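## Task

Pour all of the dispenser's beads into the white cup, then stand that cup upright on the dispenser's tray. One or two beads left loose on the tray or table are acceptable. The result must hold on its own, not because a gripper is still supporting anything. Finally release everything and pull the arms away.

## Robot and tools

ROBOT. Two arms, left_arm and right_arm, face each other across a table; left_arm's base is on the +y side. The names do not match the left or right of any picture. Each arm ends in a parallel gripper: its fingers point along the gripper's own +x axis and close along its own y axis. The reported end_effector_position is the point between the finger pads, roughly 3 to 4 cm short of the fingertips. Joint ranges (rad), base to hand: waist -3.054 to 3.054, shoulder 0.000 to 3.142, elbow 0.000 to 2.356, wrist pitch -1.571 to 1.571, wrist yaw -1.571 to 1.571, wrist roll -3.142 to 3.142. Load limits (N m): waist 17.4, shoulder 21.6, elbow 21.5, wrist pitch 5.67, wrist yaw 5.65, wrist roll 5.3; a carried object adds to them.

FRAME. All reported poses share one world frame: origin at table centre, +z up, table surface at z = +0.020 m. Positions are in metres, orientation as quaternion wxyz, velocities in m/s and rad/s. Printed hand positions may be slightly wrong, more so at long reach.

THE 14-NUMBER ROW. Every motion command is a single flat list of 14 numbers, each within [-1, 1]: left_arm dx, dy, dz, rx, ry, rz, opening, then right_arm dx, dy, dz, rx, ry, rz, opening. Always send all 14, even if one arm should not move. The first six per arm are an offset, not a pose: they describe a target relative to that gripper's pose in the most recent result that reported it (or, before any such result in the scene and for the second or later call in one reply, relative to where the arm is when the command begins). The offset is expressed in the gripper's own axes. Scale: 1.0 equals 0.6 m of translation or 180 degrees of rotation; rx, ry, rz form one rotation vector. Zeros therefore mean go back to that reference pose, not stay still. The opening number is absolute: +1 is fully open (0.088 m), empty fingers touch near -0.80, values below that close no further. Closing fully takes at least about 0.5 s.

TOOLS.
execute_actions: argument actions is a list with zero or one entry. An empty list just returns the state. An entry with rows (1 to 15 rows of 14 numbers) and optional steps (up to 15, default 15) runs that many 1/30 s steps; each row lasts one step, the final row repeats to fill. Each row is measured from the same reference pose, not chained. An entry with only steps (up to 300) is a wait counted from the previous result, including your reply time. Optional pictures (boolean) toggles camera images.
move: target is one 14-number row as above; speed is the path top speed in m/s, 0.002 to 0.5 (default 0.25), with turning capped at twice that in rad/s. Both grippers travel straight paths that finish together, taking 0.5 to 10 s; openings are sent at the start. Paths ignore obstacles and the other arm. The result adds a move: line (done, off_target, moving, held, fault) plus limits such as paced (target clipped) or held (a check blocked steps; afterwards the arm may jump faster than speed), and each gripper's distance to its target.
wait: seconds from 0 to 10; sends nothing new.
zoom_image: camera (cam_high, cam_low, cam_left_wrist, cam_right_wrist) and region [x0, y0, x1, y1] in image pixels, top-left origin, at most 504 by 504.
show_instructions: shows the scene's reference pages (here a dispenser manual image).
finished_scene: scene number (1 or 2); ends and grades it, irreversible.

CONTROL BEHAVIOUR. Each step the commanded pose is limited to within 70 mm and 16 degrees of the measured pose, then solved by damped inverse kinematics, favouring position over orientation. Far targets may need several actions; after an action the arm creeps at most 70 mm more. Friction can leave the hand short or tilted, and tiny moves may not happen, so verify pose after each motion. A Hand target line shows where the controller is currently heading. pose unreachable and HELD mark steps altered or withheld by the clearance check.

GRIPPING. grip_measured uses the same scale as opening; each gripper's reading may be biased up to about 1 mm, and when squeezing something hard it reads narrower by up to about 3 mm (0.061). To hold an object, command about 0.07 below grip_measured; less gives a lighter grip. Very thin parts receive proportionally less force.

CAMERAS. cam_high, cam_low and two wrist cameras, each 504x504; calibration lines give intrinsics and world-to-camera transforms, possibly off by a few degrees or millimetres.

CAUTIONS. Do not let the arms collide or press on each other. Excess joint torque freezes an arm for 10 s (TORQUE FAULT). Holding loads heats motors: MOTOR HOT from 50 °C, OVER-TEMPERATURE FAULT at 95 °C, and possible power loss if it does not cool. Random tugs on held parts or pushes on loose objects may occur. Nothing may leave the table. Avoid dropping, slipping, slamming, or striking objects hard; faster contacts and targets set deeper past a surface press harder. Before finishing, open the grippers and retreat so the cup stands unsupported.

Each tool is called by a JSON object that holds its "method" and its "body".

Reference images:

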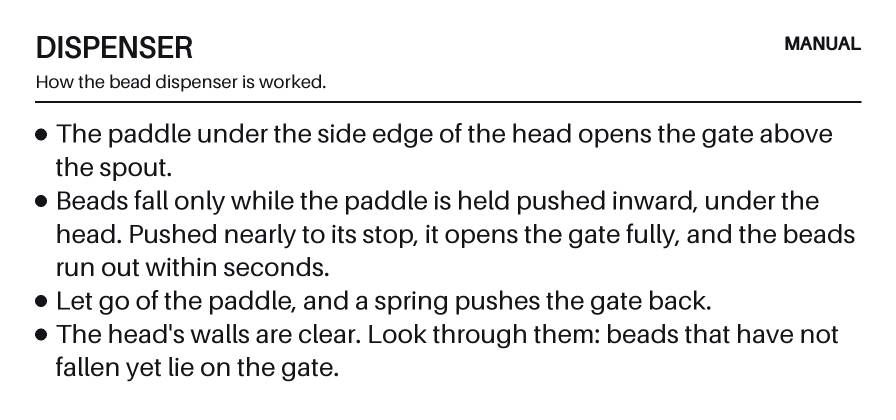

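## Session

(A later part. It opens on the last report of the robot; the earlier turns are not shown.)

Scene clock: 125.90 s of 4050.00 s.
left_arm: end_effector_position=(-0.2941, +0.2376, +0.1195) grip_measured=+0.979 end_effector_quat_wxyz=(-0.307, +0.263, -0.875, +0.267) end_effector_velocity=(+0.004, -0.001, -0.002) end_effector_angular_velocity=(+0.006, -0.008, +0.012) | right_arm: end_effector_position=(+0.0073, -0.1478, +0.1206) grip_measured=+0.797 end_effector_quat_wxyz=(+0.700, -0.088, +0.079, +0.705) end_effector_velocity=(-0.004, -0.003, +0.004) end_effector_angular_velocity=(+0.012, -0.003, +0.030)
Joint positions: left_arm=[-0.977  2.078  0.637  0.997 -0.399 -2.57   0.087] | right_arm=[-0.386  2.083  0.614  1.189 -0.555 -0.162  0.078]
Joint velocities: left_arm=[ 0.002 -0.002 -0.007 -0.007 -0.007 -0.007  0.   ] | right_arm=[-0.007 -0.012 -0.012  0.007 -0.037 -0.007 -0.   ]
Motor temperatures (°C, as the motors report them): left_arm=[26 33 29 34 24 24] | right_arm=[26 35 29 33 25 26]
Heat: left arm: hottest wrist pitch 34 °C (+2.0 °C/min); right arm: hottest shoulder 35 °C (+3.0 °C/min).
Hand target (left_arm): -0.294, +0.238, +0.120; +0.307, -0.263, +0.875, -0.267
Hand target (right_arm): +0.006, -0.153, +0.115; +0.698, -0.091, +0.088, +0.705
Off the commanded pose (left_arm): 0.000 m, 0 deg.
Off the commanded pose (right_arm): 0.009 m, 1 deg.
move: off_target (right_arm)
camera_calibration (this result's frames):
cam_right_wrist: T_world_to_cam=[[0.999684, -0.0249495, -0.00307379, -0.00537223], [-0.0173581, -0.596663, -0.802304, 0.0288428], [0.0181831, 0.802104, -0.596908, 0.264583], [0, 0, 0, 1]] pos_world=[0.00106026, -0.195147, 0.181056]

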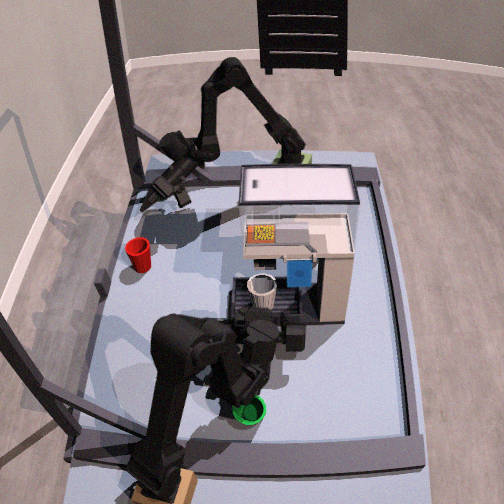

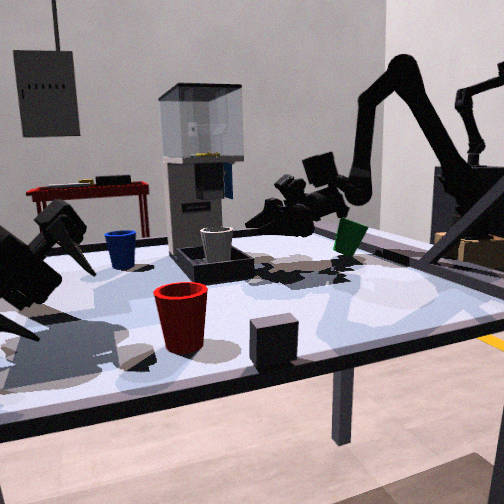

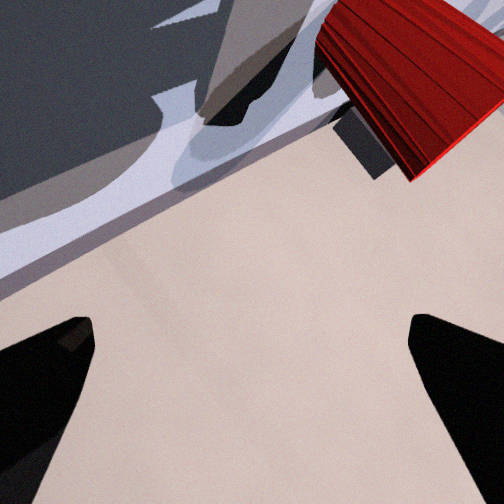

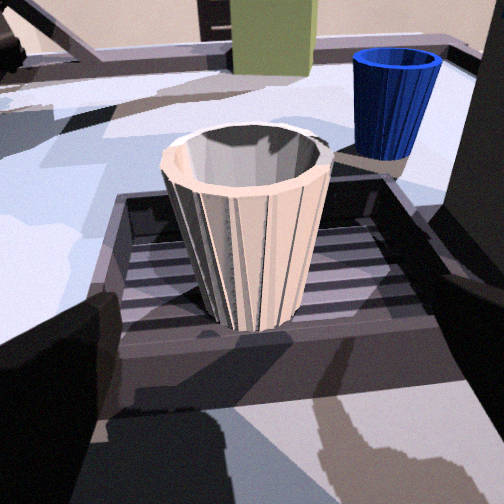

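{"method": "move", "body": {"target": [0,0,0,0,0,0,1,0.143,0.005,0.004,0,0.01,0,0.8], "speed": 0.08}}

{"method": "zoom_image", "body": {"camera": "cam_low", "region": [170, 140, 330, 290]}}

Scene clock: 130.00 s of 4050.00 s.
left_arm: end_effector_position=(-0.2941, +0.2376, +0.1195) grip_measured=+0.979 end_effector_quat_wxyz=(-0.307, +0.263, -0.875, +0.267) end_effector_velocity=(+0.001, +0.000, -0.000) end_effector_angular_velocity=(+0.001, +0.006, +0.007) | right_arm: end_effector_position=(+0.0028, -0.0668, +0.1039) grip_measured=+0.797 end_effector_quat_wxyz=(+0.697, -0.100, +0.089, +0.705) end_effector_velocity=(-0.002, +0.001, -0.003) end_effector_angular_velocity=(-0.006, -0.002, +0.011)
Joint positions: left_arm=[-0.977  2.078  0.637  0.997 -0.399 -2.57   0.087] | right_arm=[-0.257  2.256  0.929  1.032 -0.43  -0.14   0.078]
Joint velocities: left_arm=[-0.002  0.002 -0.002  0.007 -0.007 -0.007 -0.   ] | right_arm=[ 0.002  0.007  0.007 -0.007 -0.007 -0.007 -0.   ]
Motor temperatures (°C, as the motors report them): left_arm=[26 34 29 34 24 24] | right_arm=[26 35 29 33 25 26]
Heat: left arm: hottest shoulder 34 °C (+2.0 °C/min); right arm: hottest shoulder 35 °C (+3.0 °C/min).
Hand target (left_arm): -0.294, +0.238, +0.120; +0.307, -0.263, +0.875, -0.267
Hand target (right_arm): +0.003, -0.064, +0.102; +0.698, -0.098, +0.090, +0.703
Off the commanded pose (left_arm): 0.000 m, 0 deg.
Off the commanded pose (right_arm): 0.003 m, 0 deg.
move: done
camera_calibration (this result's frames):
cam_right_wrist: T_world_to_cam=[[0.999777, -0.0211278, 0.000353258, 0.000981096], [-0.0128388, -0.620648, -0.783984, 0.0601636], [0.0167831, 0.783805, -0.62078, 0.190981], [0, 0, 0, 1]] pos_world=[-0.0034137, -0.112331, 0.165724]

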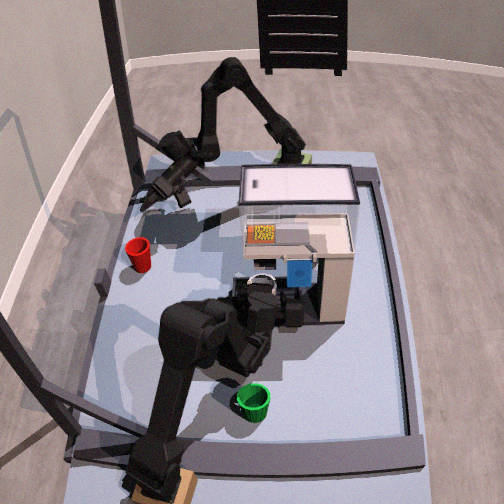

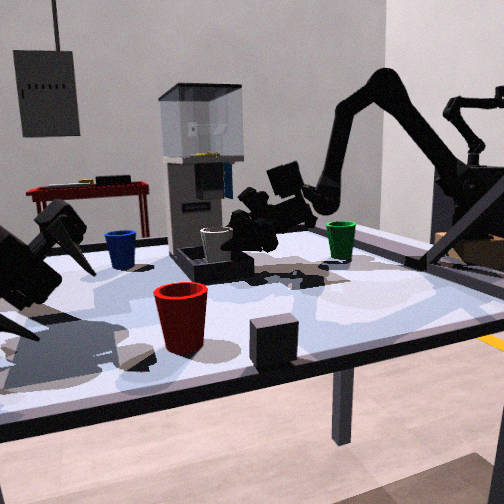

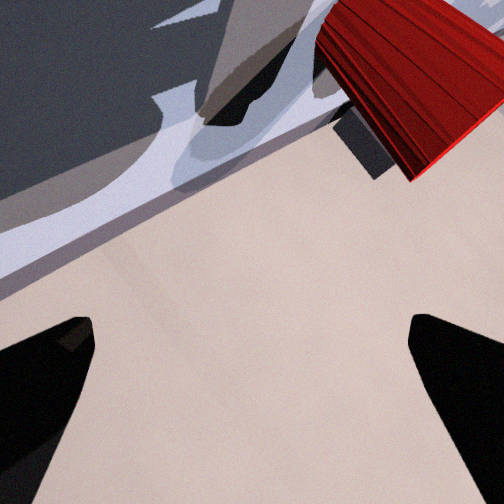

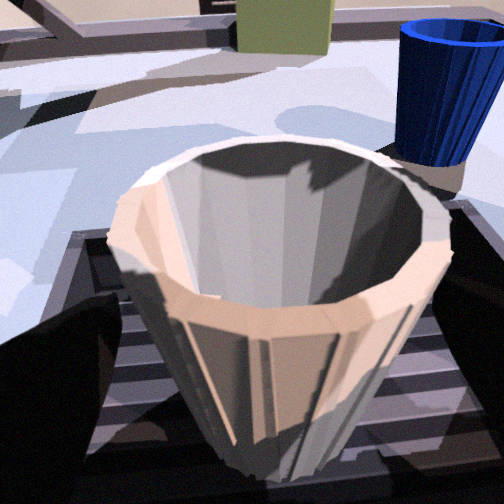

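Region (170, 140, 330, 290) of cam_low's 504x504 image, scaled by 3.150, with more detail than that image has; it fills the top 472 rows of this view, and the rest is white.

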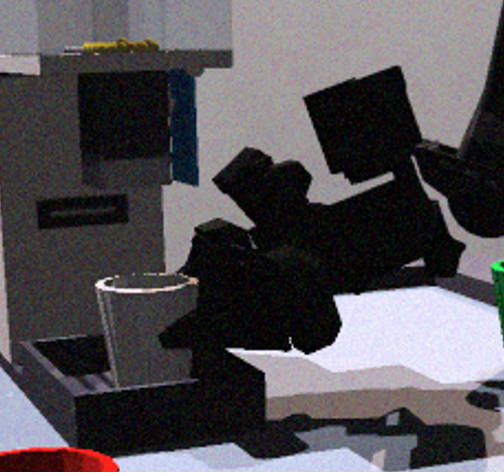

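{"method": "move", "body": {"target": [0,0,0,0,0,0,1,0.024,0,0.0,0,0,0,0.8], "speed": 0.04}}

{"method": "move", "body": {"target": [0,0,0,0,0,0,1,0,0,0,0,0,0,0.17]}}

{"method": "move", "body": {"target": [0,0,0,0,0,0,1,0.028,0,0.018,0,0,0,0.17], "speed": 0.02}}

{"method": "zoom_image", "body": {"camera": "cam_low", "region": [170, 140, 330, 290]}}

Scene clock: 132.77 s of 4050.00 s.
left_arm: end_effector_position=(-0.2941, +0.2376, +0.1195) grip_measured=+0.979 end_effector_quat_wxyz=(-0.307, +0.263, -0.875, +0.267) end_effector_velocity=(+0.003, +0.001, -0.004) end_effector_angular_velocity=(+0.009, -0.017, +0.007) | right_arm: end_effector_position=(+0.0022, -0.0558, +0.1016) grip_measured=+0.797 end_effector_quat_wxyz=(+0.696, -0.100, +0.087, +0.706) end_effector_velocity=(+0.002, +0.000, +0.000) end_effector_angular_velocity=(-0.003, -0.008, -0.008)
Joint positions: left_arm=[-0.977  2.078  0.637  0.997 -0.399 -2.57   0.087] | right_arm=[-0.244  2.284  0.977  1.015 -0.421 -0.14   0.078]
Joint velocities: left_arm=[-0.002 -0.002 -0.002 -0.022 -0.007 -0.007 -0.   ] | right_arm=[-0.002 -0.002  0.002 -0.007  0.007 -0.007  0.   ]
Motor temperatures (°C, as the motors report them): left_arm=[26 34 29 34 24 24] | right_arm=[26 35 29 33 25 26]
Heat: left arm: hottest shoulder 34 °C (+2.0 °C/min); right arm: hottest shoulder 35 °C (+3.0 °C/min).
Hand target (left_arm): -0.294, +0.238, +0.120; +0.307, -0.263, +0.875, -0.267
Hand target (right_arm): +0.003, -0.053, +0.100; +0.697, -0.099, +0.089, +0.705
Off the commanded pose (left_arm): 0.000 m, 0 deg.
Off the commanded pose (right_arm): 0.003 m, 0 deg.
move: done
camera_calibration (this result's frames):
cam_right_wrist: T_world_to_cam=[[0.99985, -0.0170402, 0.00307581, 0.00175928], [-0.00815624, -0.620168, -0.784427, 0.0652762], [0.0152743, 0.784284, -0.620214, 0.180873], [0, 0, 0, 1]] pos_world=[-0.00398931, -0.101343, 0.163379]

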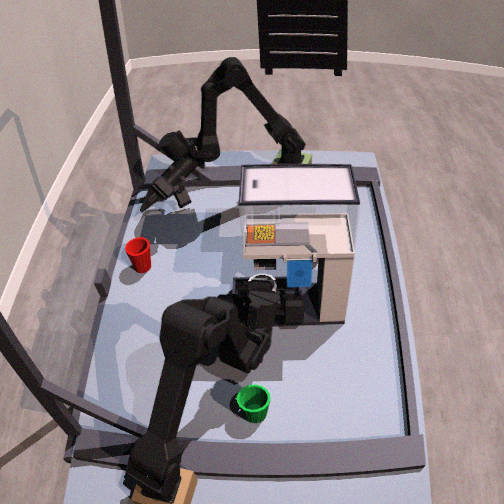

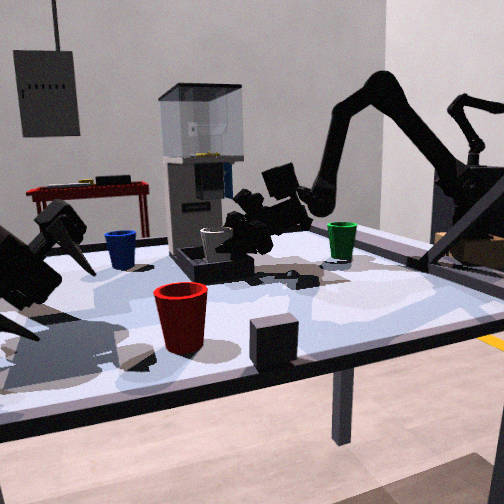

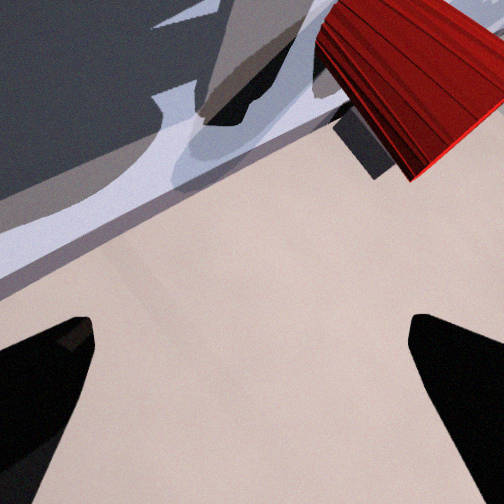

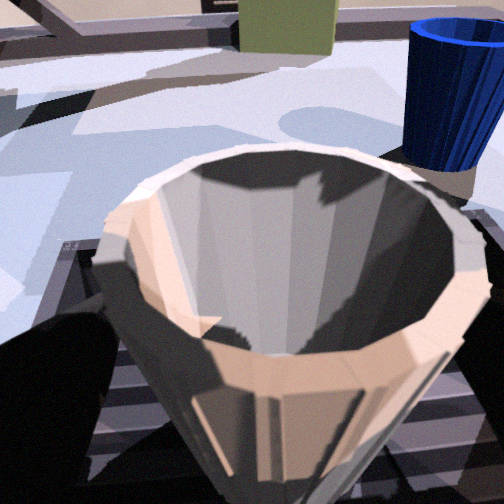

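Scene clock: 133.27 s of 4050.00 s.
left_arm: end_effector_position=(-0.2941, +0.2376, +0.1195) grip_measured=+0.979 end_effector_quat_wxyz=(-0.307, +0.263, -0.875, +0.267) end_effector_velocity=(-0.002, +0.001, +0.001) end_effector_angular_velocity=(+0.006, +0.013, -0.006) | right_arm: end_effector_position=(+0.0023, -0.0557, +0.1016) grip_measured=+0.348 end_effector_quat_wxyz=(+0.696, -0.100, +0.087, +0.706) end_effector_velocity=(-0.003, -0.002, -0.006) end_effector_angular_velocity=(-0.024, +0.006, +0.011)
Joint positions: left_arm=[-0.977  2.078  0.637  0.997 -0.399 -2.57   0.087] | right_arm=[-0.244  2.284  0.977  1.014 -0.421 -0.14   0.056]
Joint velocities: left_arm=[-0.002  0.002  0.002  0.007  0.007 -0.007 -0.   ] | right_arm=[ 0.002  0.002 -0.002 -0.022 -0.007 -0.007  0.   ]
Motor temperatures (°C, as the motors report them): left_arm=[26 34 29 34 24 24] | right_arm=[26 35 29 33 25 26]
Heat: left arm: hottest shoulder 34 °C (+2.0 °C/min); right arm: hottest shoulder 35 °C (+2.0 °C/min).
Hand target (left_arm): -0.294, +0.238, +0.120; +0.307, -0.263, +0.875, -0.267
Hand target (right_arm): +0.002, -0.056, +0.102; +0.696, -0.100, +0.087, +0.706
Off the commanded pose (left_arm): 0.000 m, 0 deg.
Off the commanded pose (right_arm): 0.000 m, 0 deg.
move: done
camera_calibration (this result's frames):
cam_right_wrist: T_world_to_cam=[[0.999843, -0.0174052, 0.00317681, 0.00163814], [-0.00830414, -0.6202, -0.7844, 0.0653508], [0.0156229, 0.78425, -0.620248, 0.180837], [0, 0, 0, 1]] pos_world=[-0.00392041, -0.101263, 0.16342]

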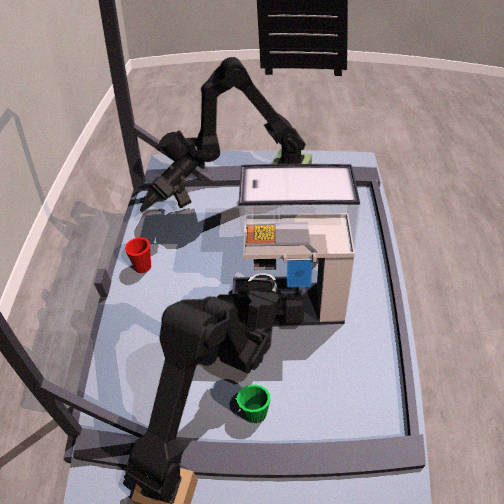

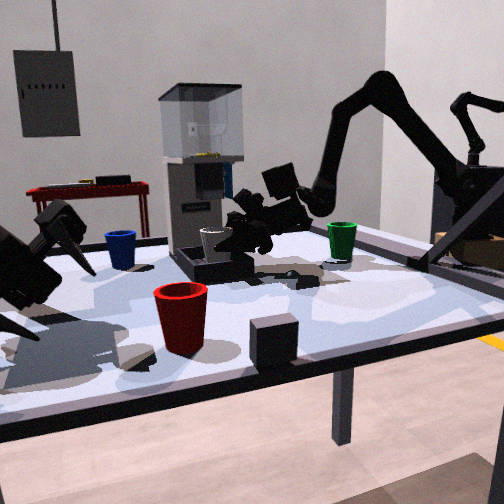

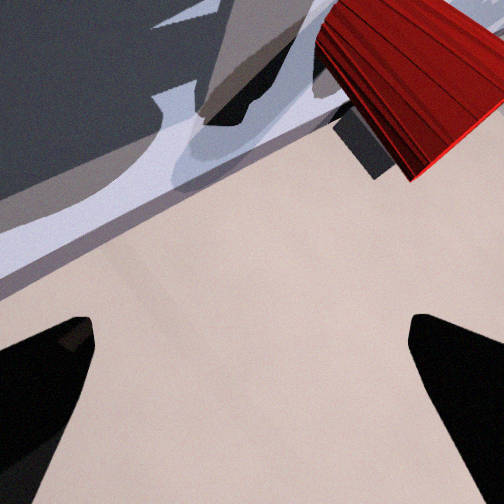

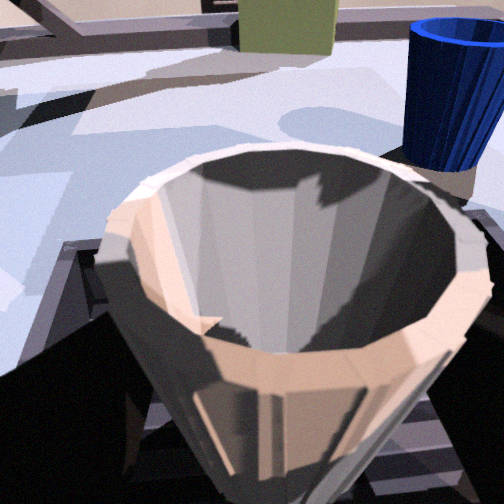

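Scene clock: 134.53 s of 4050.00 s.
left_arm: end_effector_position=(-0.2941, +0.2376, +0.1195) grip_measured=+0.979 end_effector_quat_wxyz=(-0.307, +0.263, -0.875, +0.267) end_effector_velocity=(+0.003, +0.001, -0.004) end_effector_angular_velocity=(-0.003, -0.022, +0.001) | right_arm: end_effector_position=(+0.0011, -0.0413, +0.1043) grip_measured=+0.348 end_effector_quat_wxyz=(+0.694, -0.104, +0.092, +0.706) end_effector_velocity=(-0.003, -0.001, -0.005) end_effector_angular_velocity=(-0.028, +0.008, +0.011)
Joint positions: left_arm=[-0.977  2.078  0.637  0.997 -0.399 -2.57   0.087] | right_arm=[-0.227  2.294  1.04   0.951 -0.406 -0.138  0.056]
Joint velocities: left_arm=[-0.002  0.002 -0.007 -0.007 -0.007  0.007  0.   ] | right_arm=[ 0.002 -0.002  0.002 -0.037 -0.007 -0.007 -0.   ]
Motor temperatures (°C, as the motors report them): left_arm=[26 34 29 34 24 24] | right_arm=[26 35 29 33 25 26]
Heat: left arm: hottest shoulder 34 °C (+2.0 °C/min); right arm: hottest shoulder 35 °C (+2.0 °C/min).
Hand target (left_arm): -0.294, +0.238, +0.120; +0.307, -0.263, +0.875, -0.267
Hand target (right_arm): +0.002, -0.037, +0.107; +0.696, -0.100, +0.087, +0.706
Off the commanded pose (left_arm): 0.000 m, 0 deg.
Off the commanded pose (right_arm): 0.006 m, 1 deg.
move: done
camera_calibration (this result's frames):
cam_right_wrist: T_world_to_cam=[[0.999895, -0.0143758, 0.00182663, 0.00332266], [-0.00762647, -0.629207, -0.7772, 0.0752361], [0.0123222, 0.777105, -0.62925, 0.171902], [0, 0, 0, 1]] pos_world=[-0.00486674, -0.086199, 0.166637]

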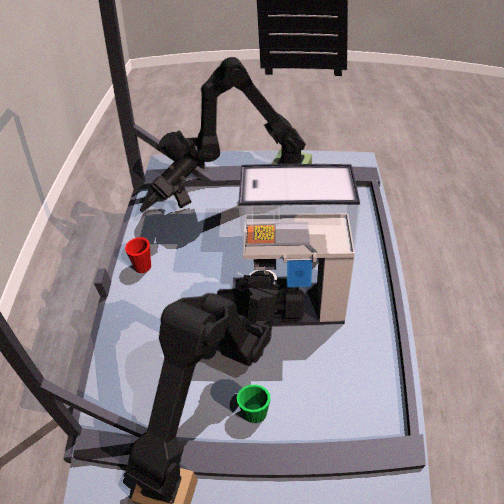

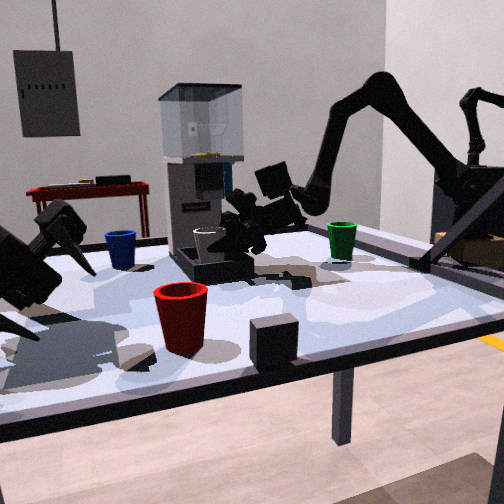

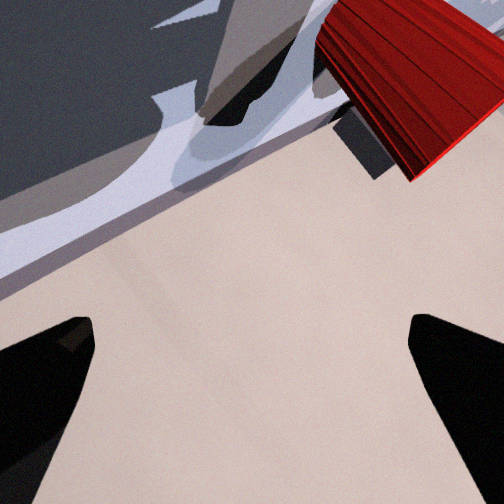

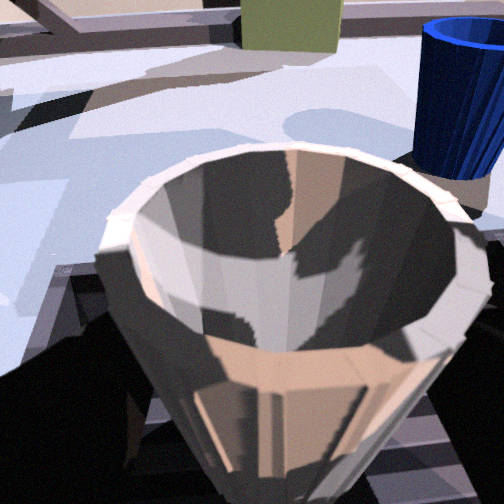

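Region (170, 140, 330, 290) of cam_low's 504x504 image, scaled by 3.150, with more detail than that image has; it fills the top 472 rows of this view, and the rest is white.

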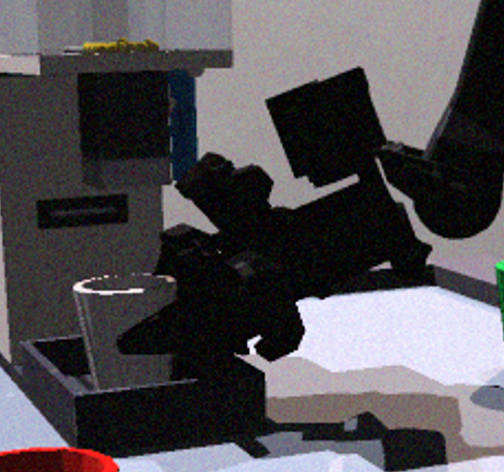

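{"method": "move", "body": {"target": [0,0,0,0,0,0,1,0.002,0,-0.008,0,0,0,0.17], "speed": 0.02}}

{"method": "move", "body": {"target": [0,0,0,0,0,0,1,0,0,0,0,0,0,0.8]}}

{"method": "move", "body": {"target": [0,0,0,0,0,0,1,-0.2,0,0.0,0,0,0,0.8], "speed": 0.12}}

Scene clock: 143.47 s of 4050.00 s.
left_arm: end_effector_position=(-0.2941, +0.2376, +0.1195) grip_measured=+0.979 end_effector_quat_wxyz=(-0.307, +0.263, -0.875, +0.267) end_effector_velocity=(+0.001, -0.002, +0.002) end_effector_angular_velocity=(-0.010, +0.001, +0.006) | right_arm: end_effector_position=(+0.0012, -0.0409, +0.1034) grip_measured=+0.348 end_effector_quat_wxyz=(+0.694, -0.103, +0.089, +0.706) end_effector_velocity=(-0.000, -0.002, -0.003) end_effector_angular_velocity=(-0.010, -0.028, +0.014)
Joint positions: left_arm=[-0.977  2.078  0.637  0.997 -0.399 -2.57   0.087] | right_arm=[-0.227  2.301  1.041  0.962 -0.406 -0.138  0.056]
Joint velocities: left_arm=[ 0.002 -0.002 -0.002  0.007 -0.007  0.007 -0.   ] | right_arm=[-0.002  0.002 -0.002 -0.007 -0.007 -0.037  0.   ]
Motor temperatures (°C, as the motors report them): left_arm=[26 34 29 34 24 24] | right_arm=[26 35 30 33 25 26]
Heat: left arm: hottest shoulder 34 °C (+2.0 °C/min); right arm: hottest shoulder 35 °C (+0.0 °C/min).
Hand target (left_arm): -0.294, +0.238, +0.120; +0.307, -0.263, +0.875, -0.267
Hand target (right_arm): +0.001, -0.042, +0.099; +0.694, -0.104, +0.092, +0.706
Off the commanded pose (left_arm): 0.000 m, 0 deg.
Off the commanded pose (right_arm): 0.004 m, 0 deg.
After step 90, 5.23 s passed at rest.
move: done
camera_calibration (this result's frames):
cam_right_wrist: T_world_to_cam=[[0.999889, -0.0143728, 0.0039785, 0.00306483], [-0.00588545, -0.625424, -0.780263, 0.0752888], [0.0137028, 0.780153, -0.625439, 0.170684], [0, 0, 0, 1]] pos_world=[-0.00496022, -0.0860277, 0.165485]

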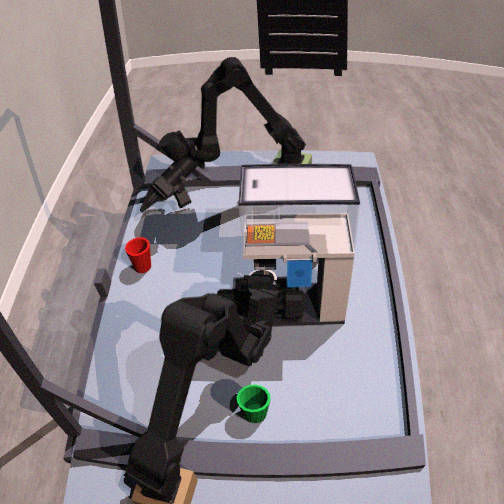

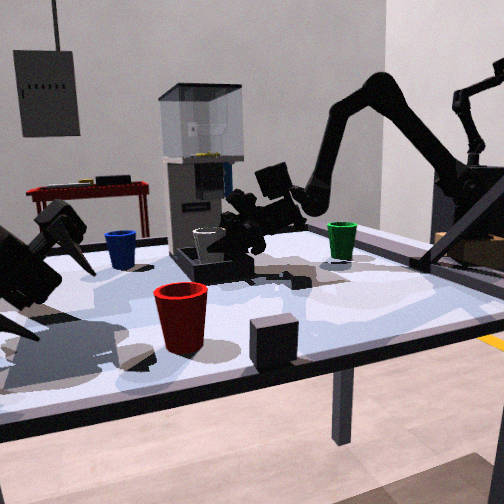

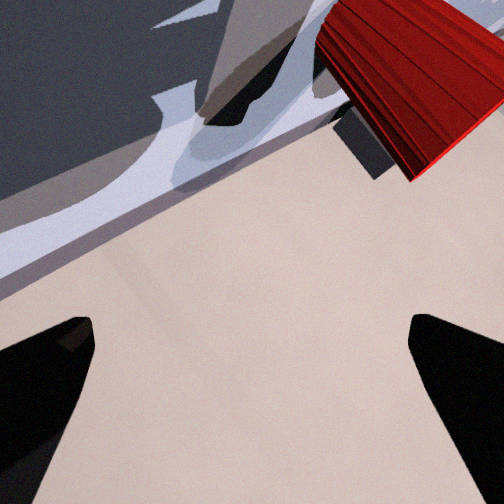

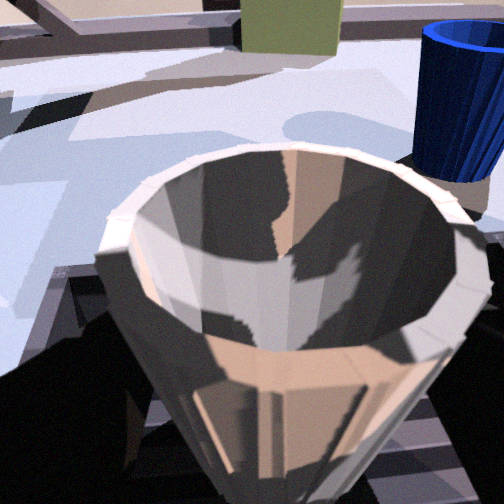

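Scene clock: 144.20 s of 4050.00 s.
left_arm: end_effector_position=(-0.2941, +0.2376, +0.1195) grip_measured=+0.979 end_effector_quat_wxyz=(-0.307, +0.263, -0.875, +0.267) end_effector_velocity=(+0.004, +0.001, -0.005) end_effector_angular_velocity=(+0.010, -0.022, +0.007) | right_arm: end_effector_position=(+0.0012, -0.0409, +0.1034) grip_measured=+0.794 end_effector_quat_wxyz=(+0.694, -0.103, +0.089, +0.706) end_effector_velocity=(-0.003, -0.002, -0.004) end_effector_angular_velocity=(-0.018, +0.008, +0.021)
Joint positions: left_arm=[-0.977  2.078  0.637  0.997 -0.399 -2.57   0.087] | right_arm=[-0.227  2.301  1.041  0.962 -0.406 -0.138  0.078]
Joint velocities: left_arm=[-0.002 -0.002 -0.007 -0.022 -0.007 -0.007 -0.   ] | right_arm=[-0.002 -0.002 -0.002 -0.022 -0.022 -0.007  0.   ]
Motor temperatures (°C, as the motors report them): left_arm=[26 34 29 34 24 24] | right_arm=[26 35 30 33 25 26]
Heat: left arm: hottest shoulder 34 °C (+2.0 °C/min); right arm: hottest shoulder 35 °C (+0.0 °C/min).
Hand target (left_arm): -0.294, +0.238, +0.120; +0.307, -0.263, +0.875, -0.267
Hand target (right_arm): +0.001, -0.041, +0.103; +0.694, -0.103, +0.089, +0.706
Off the commanded pose (left_arm): 0.000 m, 0 deg.
Off the commanded pose (right_arm): 0.000 m, 0 deg.
move: done
camera_calibration (this result's frames):
cam_right_wrist: T_world_to_cam=[[0.999889, -0.0143728, 0.0039785, 0.00306483], [-0.00588545, -0.625424, -0.780263, 0.0752888], [0.0137028, 0.780153, -0.625439, 0.170684], [0, 0, 0, 1]] pos_world=[-0.00496022, -0.0860277, 0.165485]

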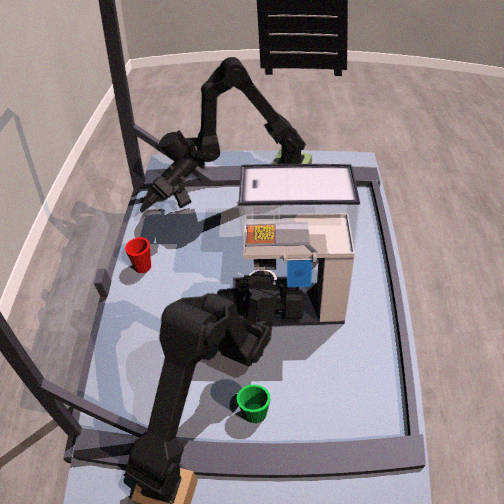

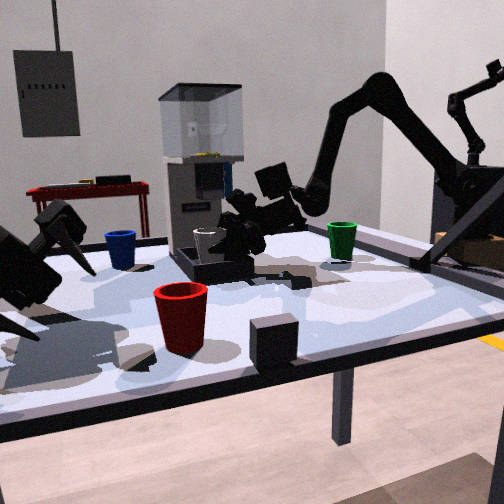

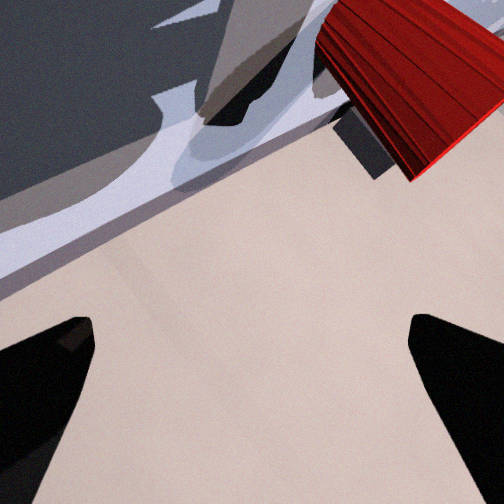

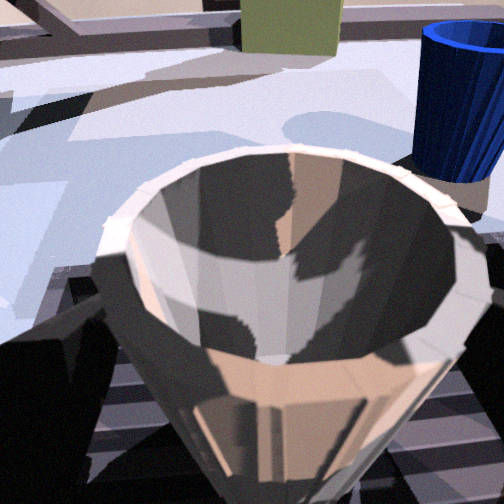

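Scene clock: 145.73 s of 4050.00 s.
left_arm: end_effector_position=(-0.2941, +0.2376, +0.1195) grip_measured=+0.979 end_effector_quat_wxyz=(-0.307, +0.263, -0.875, +0.267) end_effector_velocity=(+0.001, +0.003, -0.003) end_effector_angular_velocity=(-0.004, -0.017, -0.004) | right_arm: end_effector_position=(+0.0044, -0.1538, +0.1337) grip_measured=+0.797 end_effector_quat_wxyz=(+0.696, -0.103, +0.092, +0.705) end_effector_velocity=(-0.000, -0.004, +0.000) end_effector_angular_velocity=(-0.005, -0.001, +0.002)
Joint positions: left_arm=[-0.977  2.078  0.637  0.997 -0.399 -2.57   0.087] | right_arm=[-0.388  1.971  0.6    1.043 -0.556 -0.192  0.078]
Joint velocities: left_arm=[-0.007  0.002 -0.002 -0.007 -0.007  0.007 -0.   ] | right_arm=[-0.007 -0.012 -0.012 -0.007 -0.007 -0.007 -0.   ]
Motor temperatures (°C, as the motors report them): left_arm=[26 34 29 34 24 24] | right_arm=[26 35 30 33 25 26]
Heat: left arm: hottest shoulder 34 °C (+1.0 °C/min); right arm: hottest shoulder 35 °C (+0.0 °C/min).
Hand target (left_arm): -0.294, +0.238, +0.120; +0.307, -0.263, +0.875, -0.267
Hand target (right_arm): +0.004, -0.156, +0.136; +0.694, -0.104, +0.089, +0.706
Off the commanded pose (left_arm): 0.000 m, 0 deg.
Off the commanded pose (right_arm): 0.004 m, 0 deg.
move: done
camera_calibration (this result's frames):
cam_right_wrist: T_world_to_cam=[[0.999828, -0.0185334, 0.000406864, -0.00211467], [-0.0113419, -0.628932, -0.777377, 0.0274748], [0.0146634, 0.777239, -0.629035, 0.277775], [0, 0, 0, 1]] pos_world=[-0.00164719, -0.198657, 0.196089]

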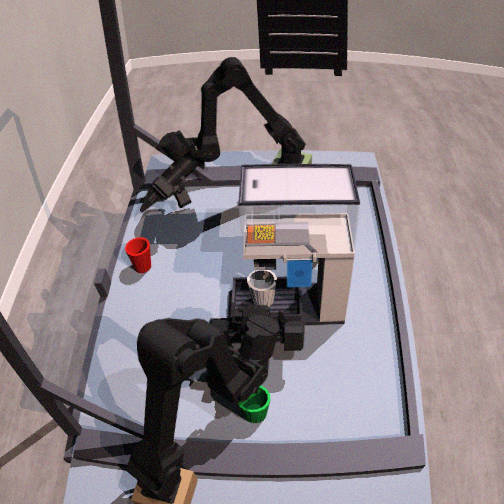

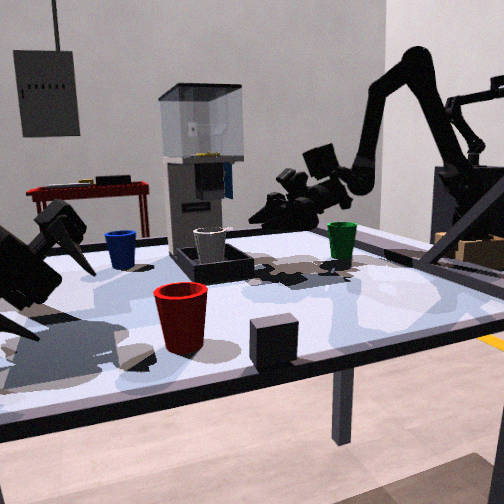

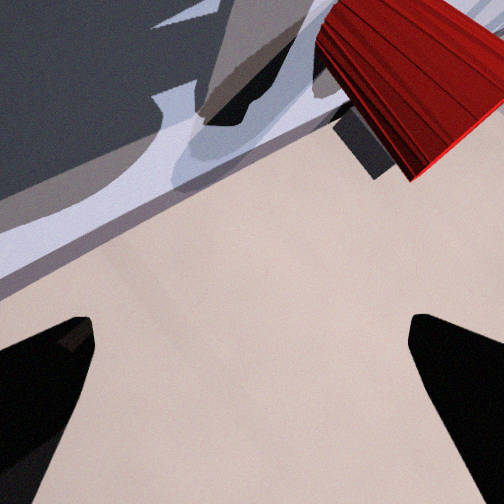

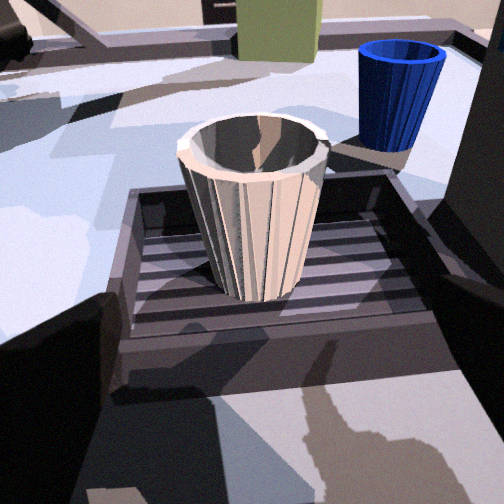

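{"method": "move", "body": {"target": [0,0,0,0,0,0,1,-0.0625,-0.123,0.13,0,-0.067,0,-0.85], "speed": 0.15}}

{"method": "zoom_image", "body": {"camera": "cam_low", "region": [150, 90, 350, 290]}}

Scene clock: 151.03 s of 4050.00 s.
left_arm: end_effector_position=(-0.2941, +0.2376, +0.1195) grip_measured=+0.979 end_effector_quat_wxyz=(-0.307, +0.263, -0.875, +0.267) end_effector_velocity=(-0.002, -0.001, +0.003) end_effector_angular_velocity=(+0.004, +0.017, -0.001) | right_arm: end_effector_position=(+0.0756, -0.1681, +0.2113) grip_measured=-0.816 end_effector_quat_wxyz=(+0.702, -0.032, +0.029, +0.711) end_effector_velocity=(+0.002, -0.002, -0.000) end_effector_angular_velocity=(-0.006, -0.011, +0.011)
Joint positions: left_arm=[-0.977  2.078  0.637  0.997 -0.399 -2.57   0.087] | right_arm=[-0.607  1.891  0.736  1.032 -0.796 -0.093  0.   ]
Joint velocities: left_arm=[ 0.002 -0.002  0.002  0.007  0.007 -0.007  0.   ] | right_arm=[-0.012 -0.002  0.007 -0.022 -0.022 -0.022  0.   ]
Motor temperatures (°C, as the motors report them): left_arm=[26 34 29 34 24 24] | right_arm=[26 35 30 33 25 26]
Heat: left arm: hottest shoulder 34 °C (+1.0 °C/min); right arm: hottest shoulder 35 °C (-1.0 °C/min).
Hand target (left_arm): -0.294, +0.238, +0.120; +0.307, -0.263, +0.875, -0.267
Hand target (right_arm): +0.078, -0.167, +0.220; +0.702, -0.030, +0.019, +0.712
Off the commanded pose (left_arm): 0.000 m, 0 deg.
Off the commanded pose (right_arm): 0.009 m, 1 deg.
After step 90, 1.03 s passed at rest.
move: off_target (right_arm)
camera_calibration (this result's frames):
cam_right_wrist: T_world_to_cam=[[0.999715, -0.0186334, -0.0148982, -0.0703196], [-0.0219051, -0.469542, -0.882638, 0.129436], [0.00945116, 0.882714, -0.469817, 0.321109], [0, 0, 0, 1]] pos_world=[0.0701001, -0.223981, 0.26406]

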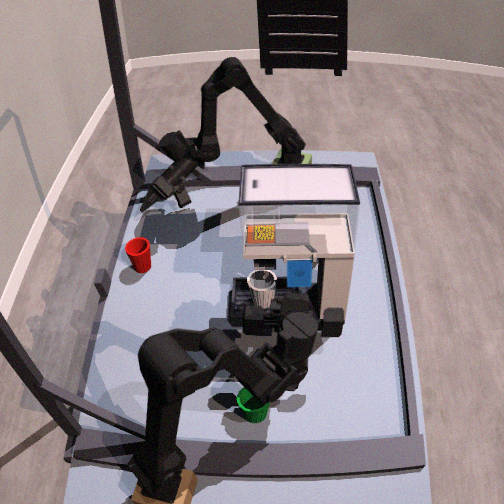

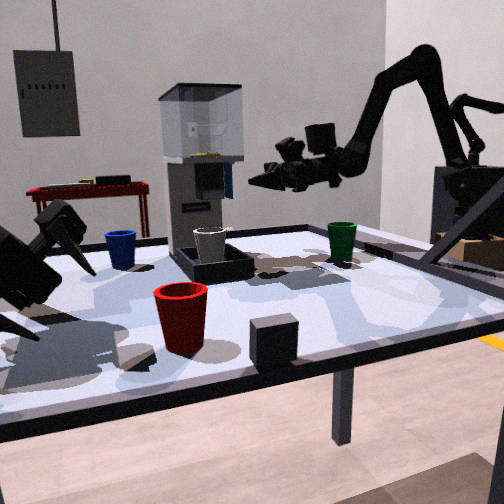

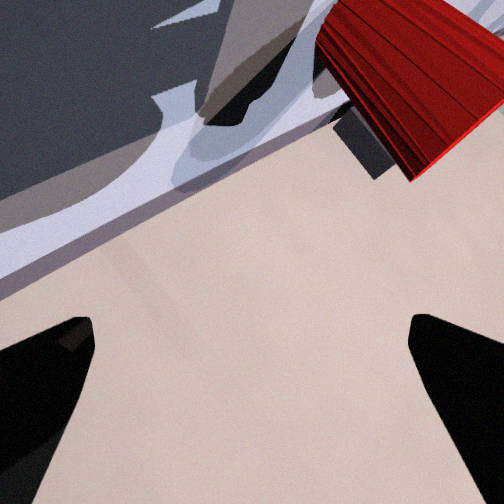

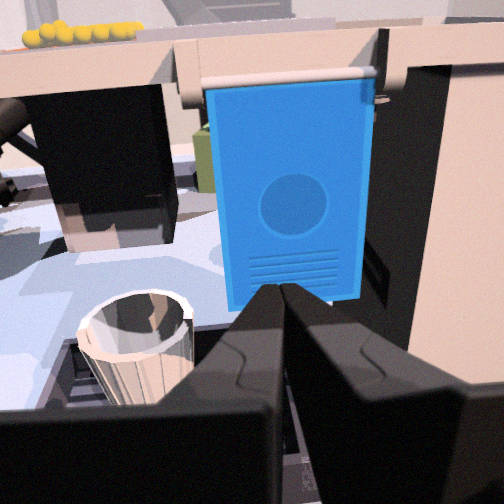

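Region (150, 90, 350, 290) of cam_low's 504x504 image, scaled by 2.520, with more detail than that image has.

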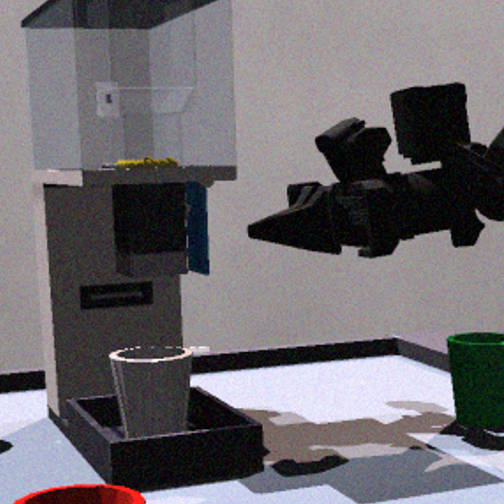

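{"method": "move", "body": {"target": [0,0,0,0,0,0,1,0,0,-0.025,-0.5,0,0,-0.85], "speed": 0.4}}

{"method": "zoom_image", "body": {"camera": "cam_low", "region": [150, 90, 350, 290]}}

{"method": "zoom_image", "body": {"camera": "cam_high", "region": [200, 220, 380, 380]}}

Scene clock: 157.00 s of 4050.00 s.
left_arm: end_effector_position=(-0.2941, +0.2376, +0.1195) grip_measured=+0.979 end_effector_quat_wxyz=(-0.307, +0.263, -0.875, +0.267) end_effector_velocity=(+0.002, +0.001, -0.000) end_effector_angular_velocity=(+0.014, +0.006, +0.013) | right_arm: end_effector_position=(+0.0762, -0.1677, +0.2014) grip_measured=-0.816 end_effector_quat_wxyz=(+0.476, -0.518, -0.486, +0.519) end_effector_velocity=(-0.001, -0.002, -0.002) end_effector_angular_velocity=(-0.001, -0.034, +0.008)
Joint positions: left_arm=[-0.977  2.078  0.637  0.997 -0.399 -2.57   0.087] | right_arm=[-0.608  1.939  0.727  1.103 -0.798 -1.656  0.   ]
Joint velocities: left_arm=[-0.002 -0.007 -0.007 -0.007 -0.007 -0.022  0.   ] | right_arm=[-0.002  0.002 -0.007  0.007 -0.007 -0.037  0.   ]
Motor temperatures (°C, as the motors report them): left_arm=[26 34 29 34 24 24] | right_arm=[26 35 30 33 25 26]
Heat: left arm: hottest shoulder 34 °C (+1.0 °C/min); right arm: hottest shoulder 35 °C (-1.0 °C/min).
Hand target (left_arm): -0.294, +0.238, +0.120; +0.307, -0.263, +0.875, -0.267
Hand target (right_arm): +0.076, -0.169, +0.196; -0.474, +0.519, +0.482, -0.523
Off the commanded pose (left_arm): 0.000 m, 0 deg.
Off the commanded pose (right_arm): 0.005 m, 1 deg.
After step 90, 0.40 s passed at rest.
move: done
camera_calibration (this result's frames):
cam_right_wrist: T_world_to_cam=[[0.0134441, 0.0466545, 0.998821, -0.189143], [0.924188, -0.3819, 0.00539882, -0.115415], [0.381701, 0.923026, -0.0482518, 0.209589], [0, 0, 0, 1]] pos_world=[0.029208, -0.228709, 0.199656]

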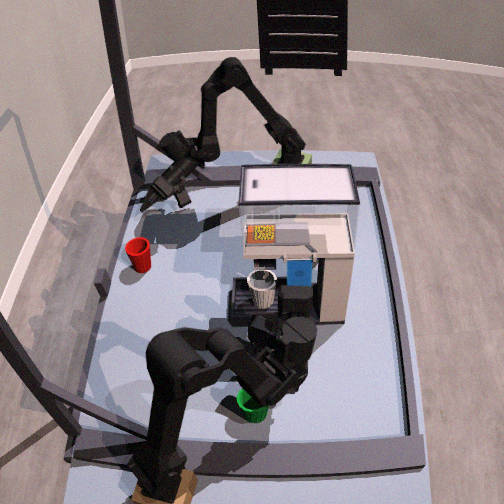

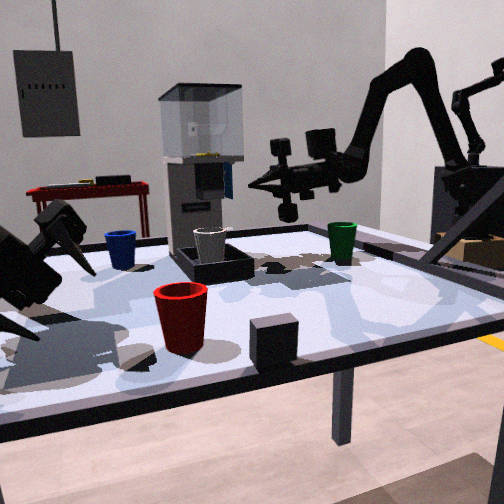

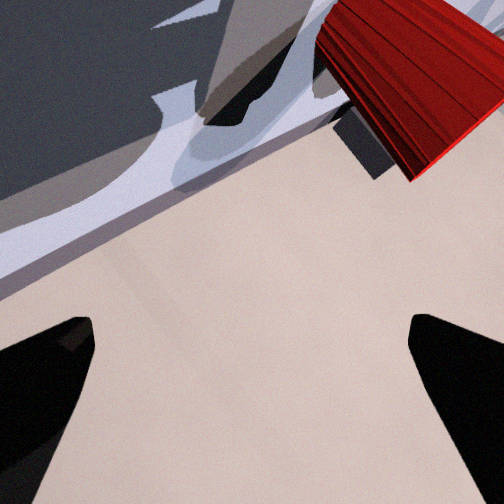

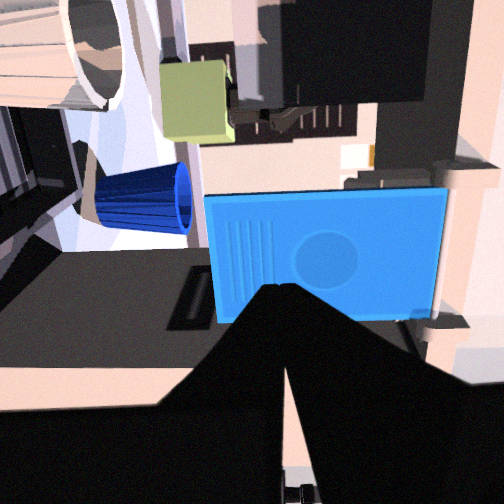

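Region (150, 90, 350, 290) of cam_low's 504x504 image, scaled by 2.520, with more detail than that image has.

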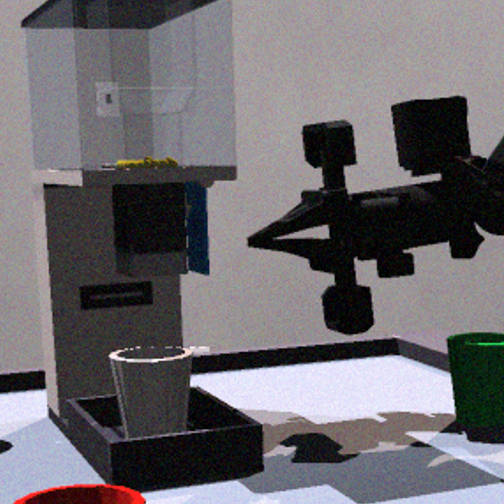

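Region (200, 220, 380, 380) of cam_high's 504x504 image, scaled by 2.800, with more detail than that image has.

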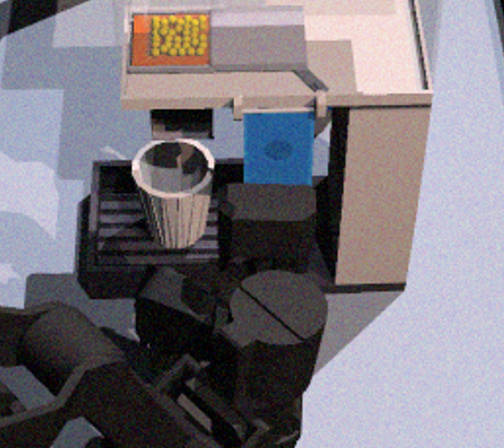

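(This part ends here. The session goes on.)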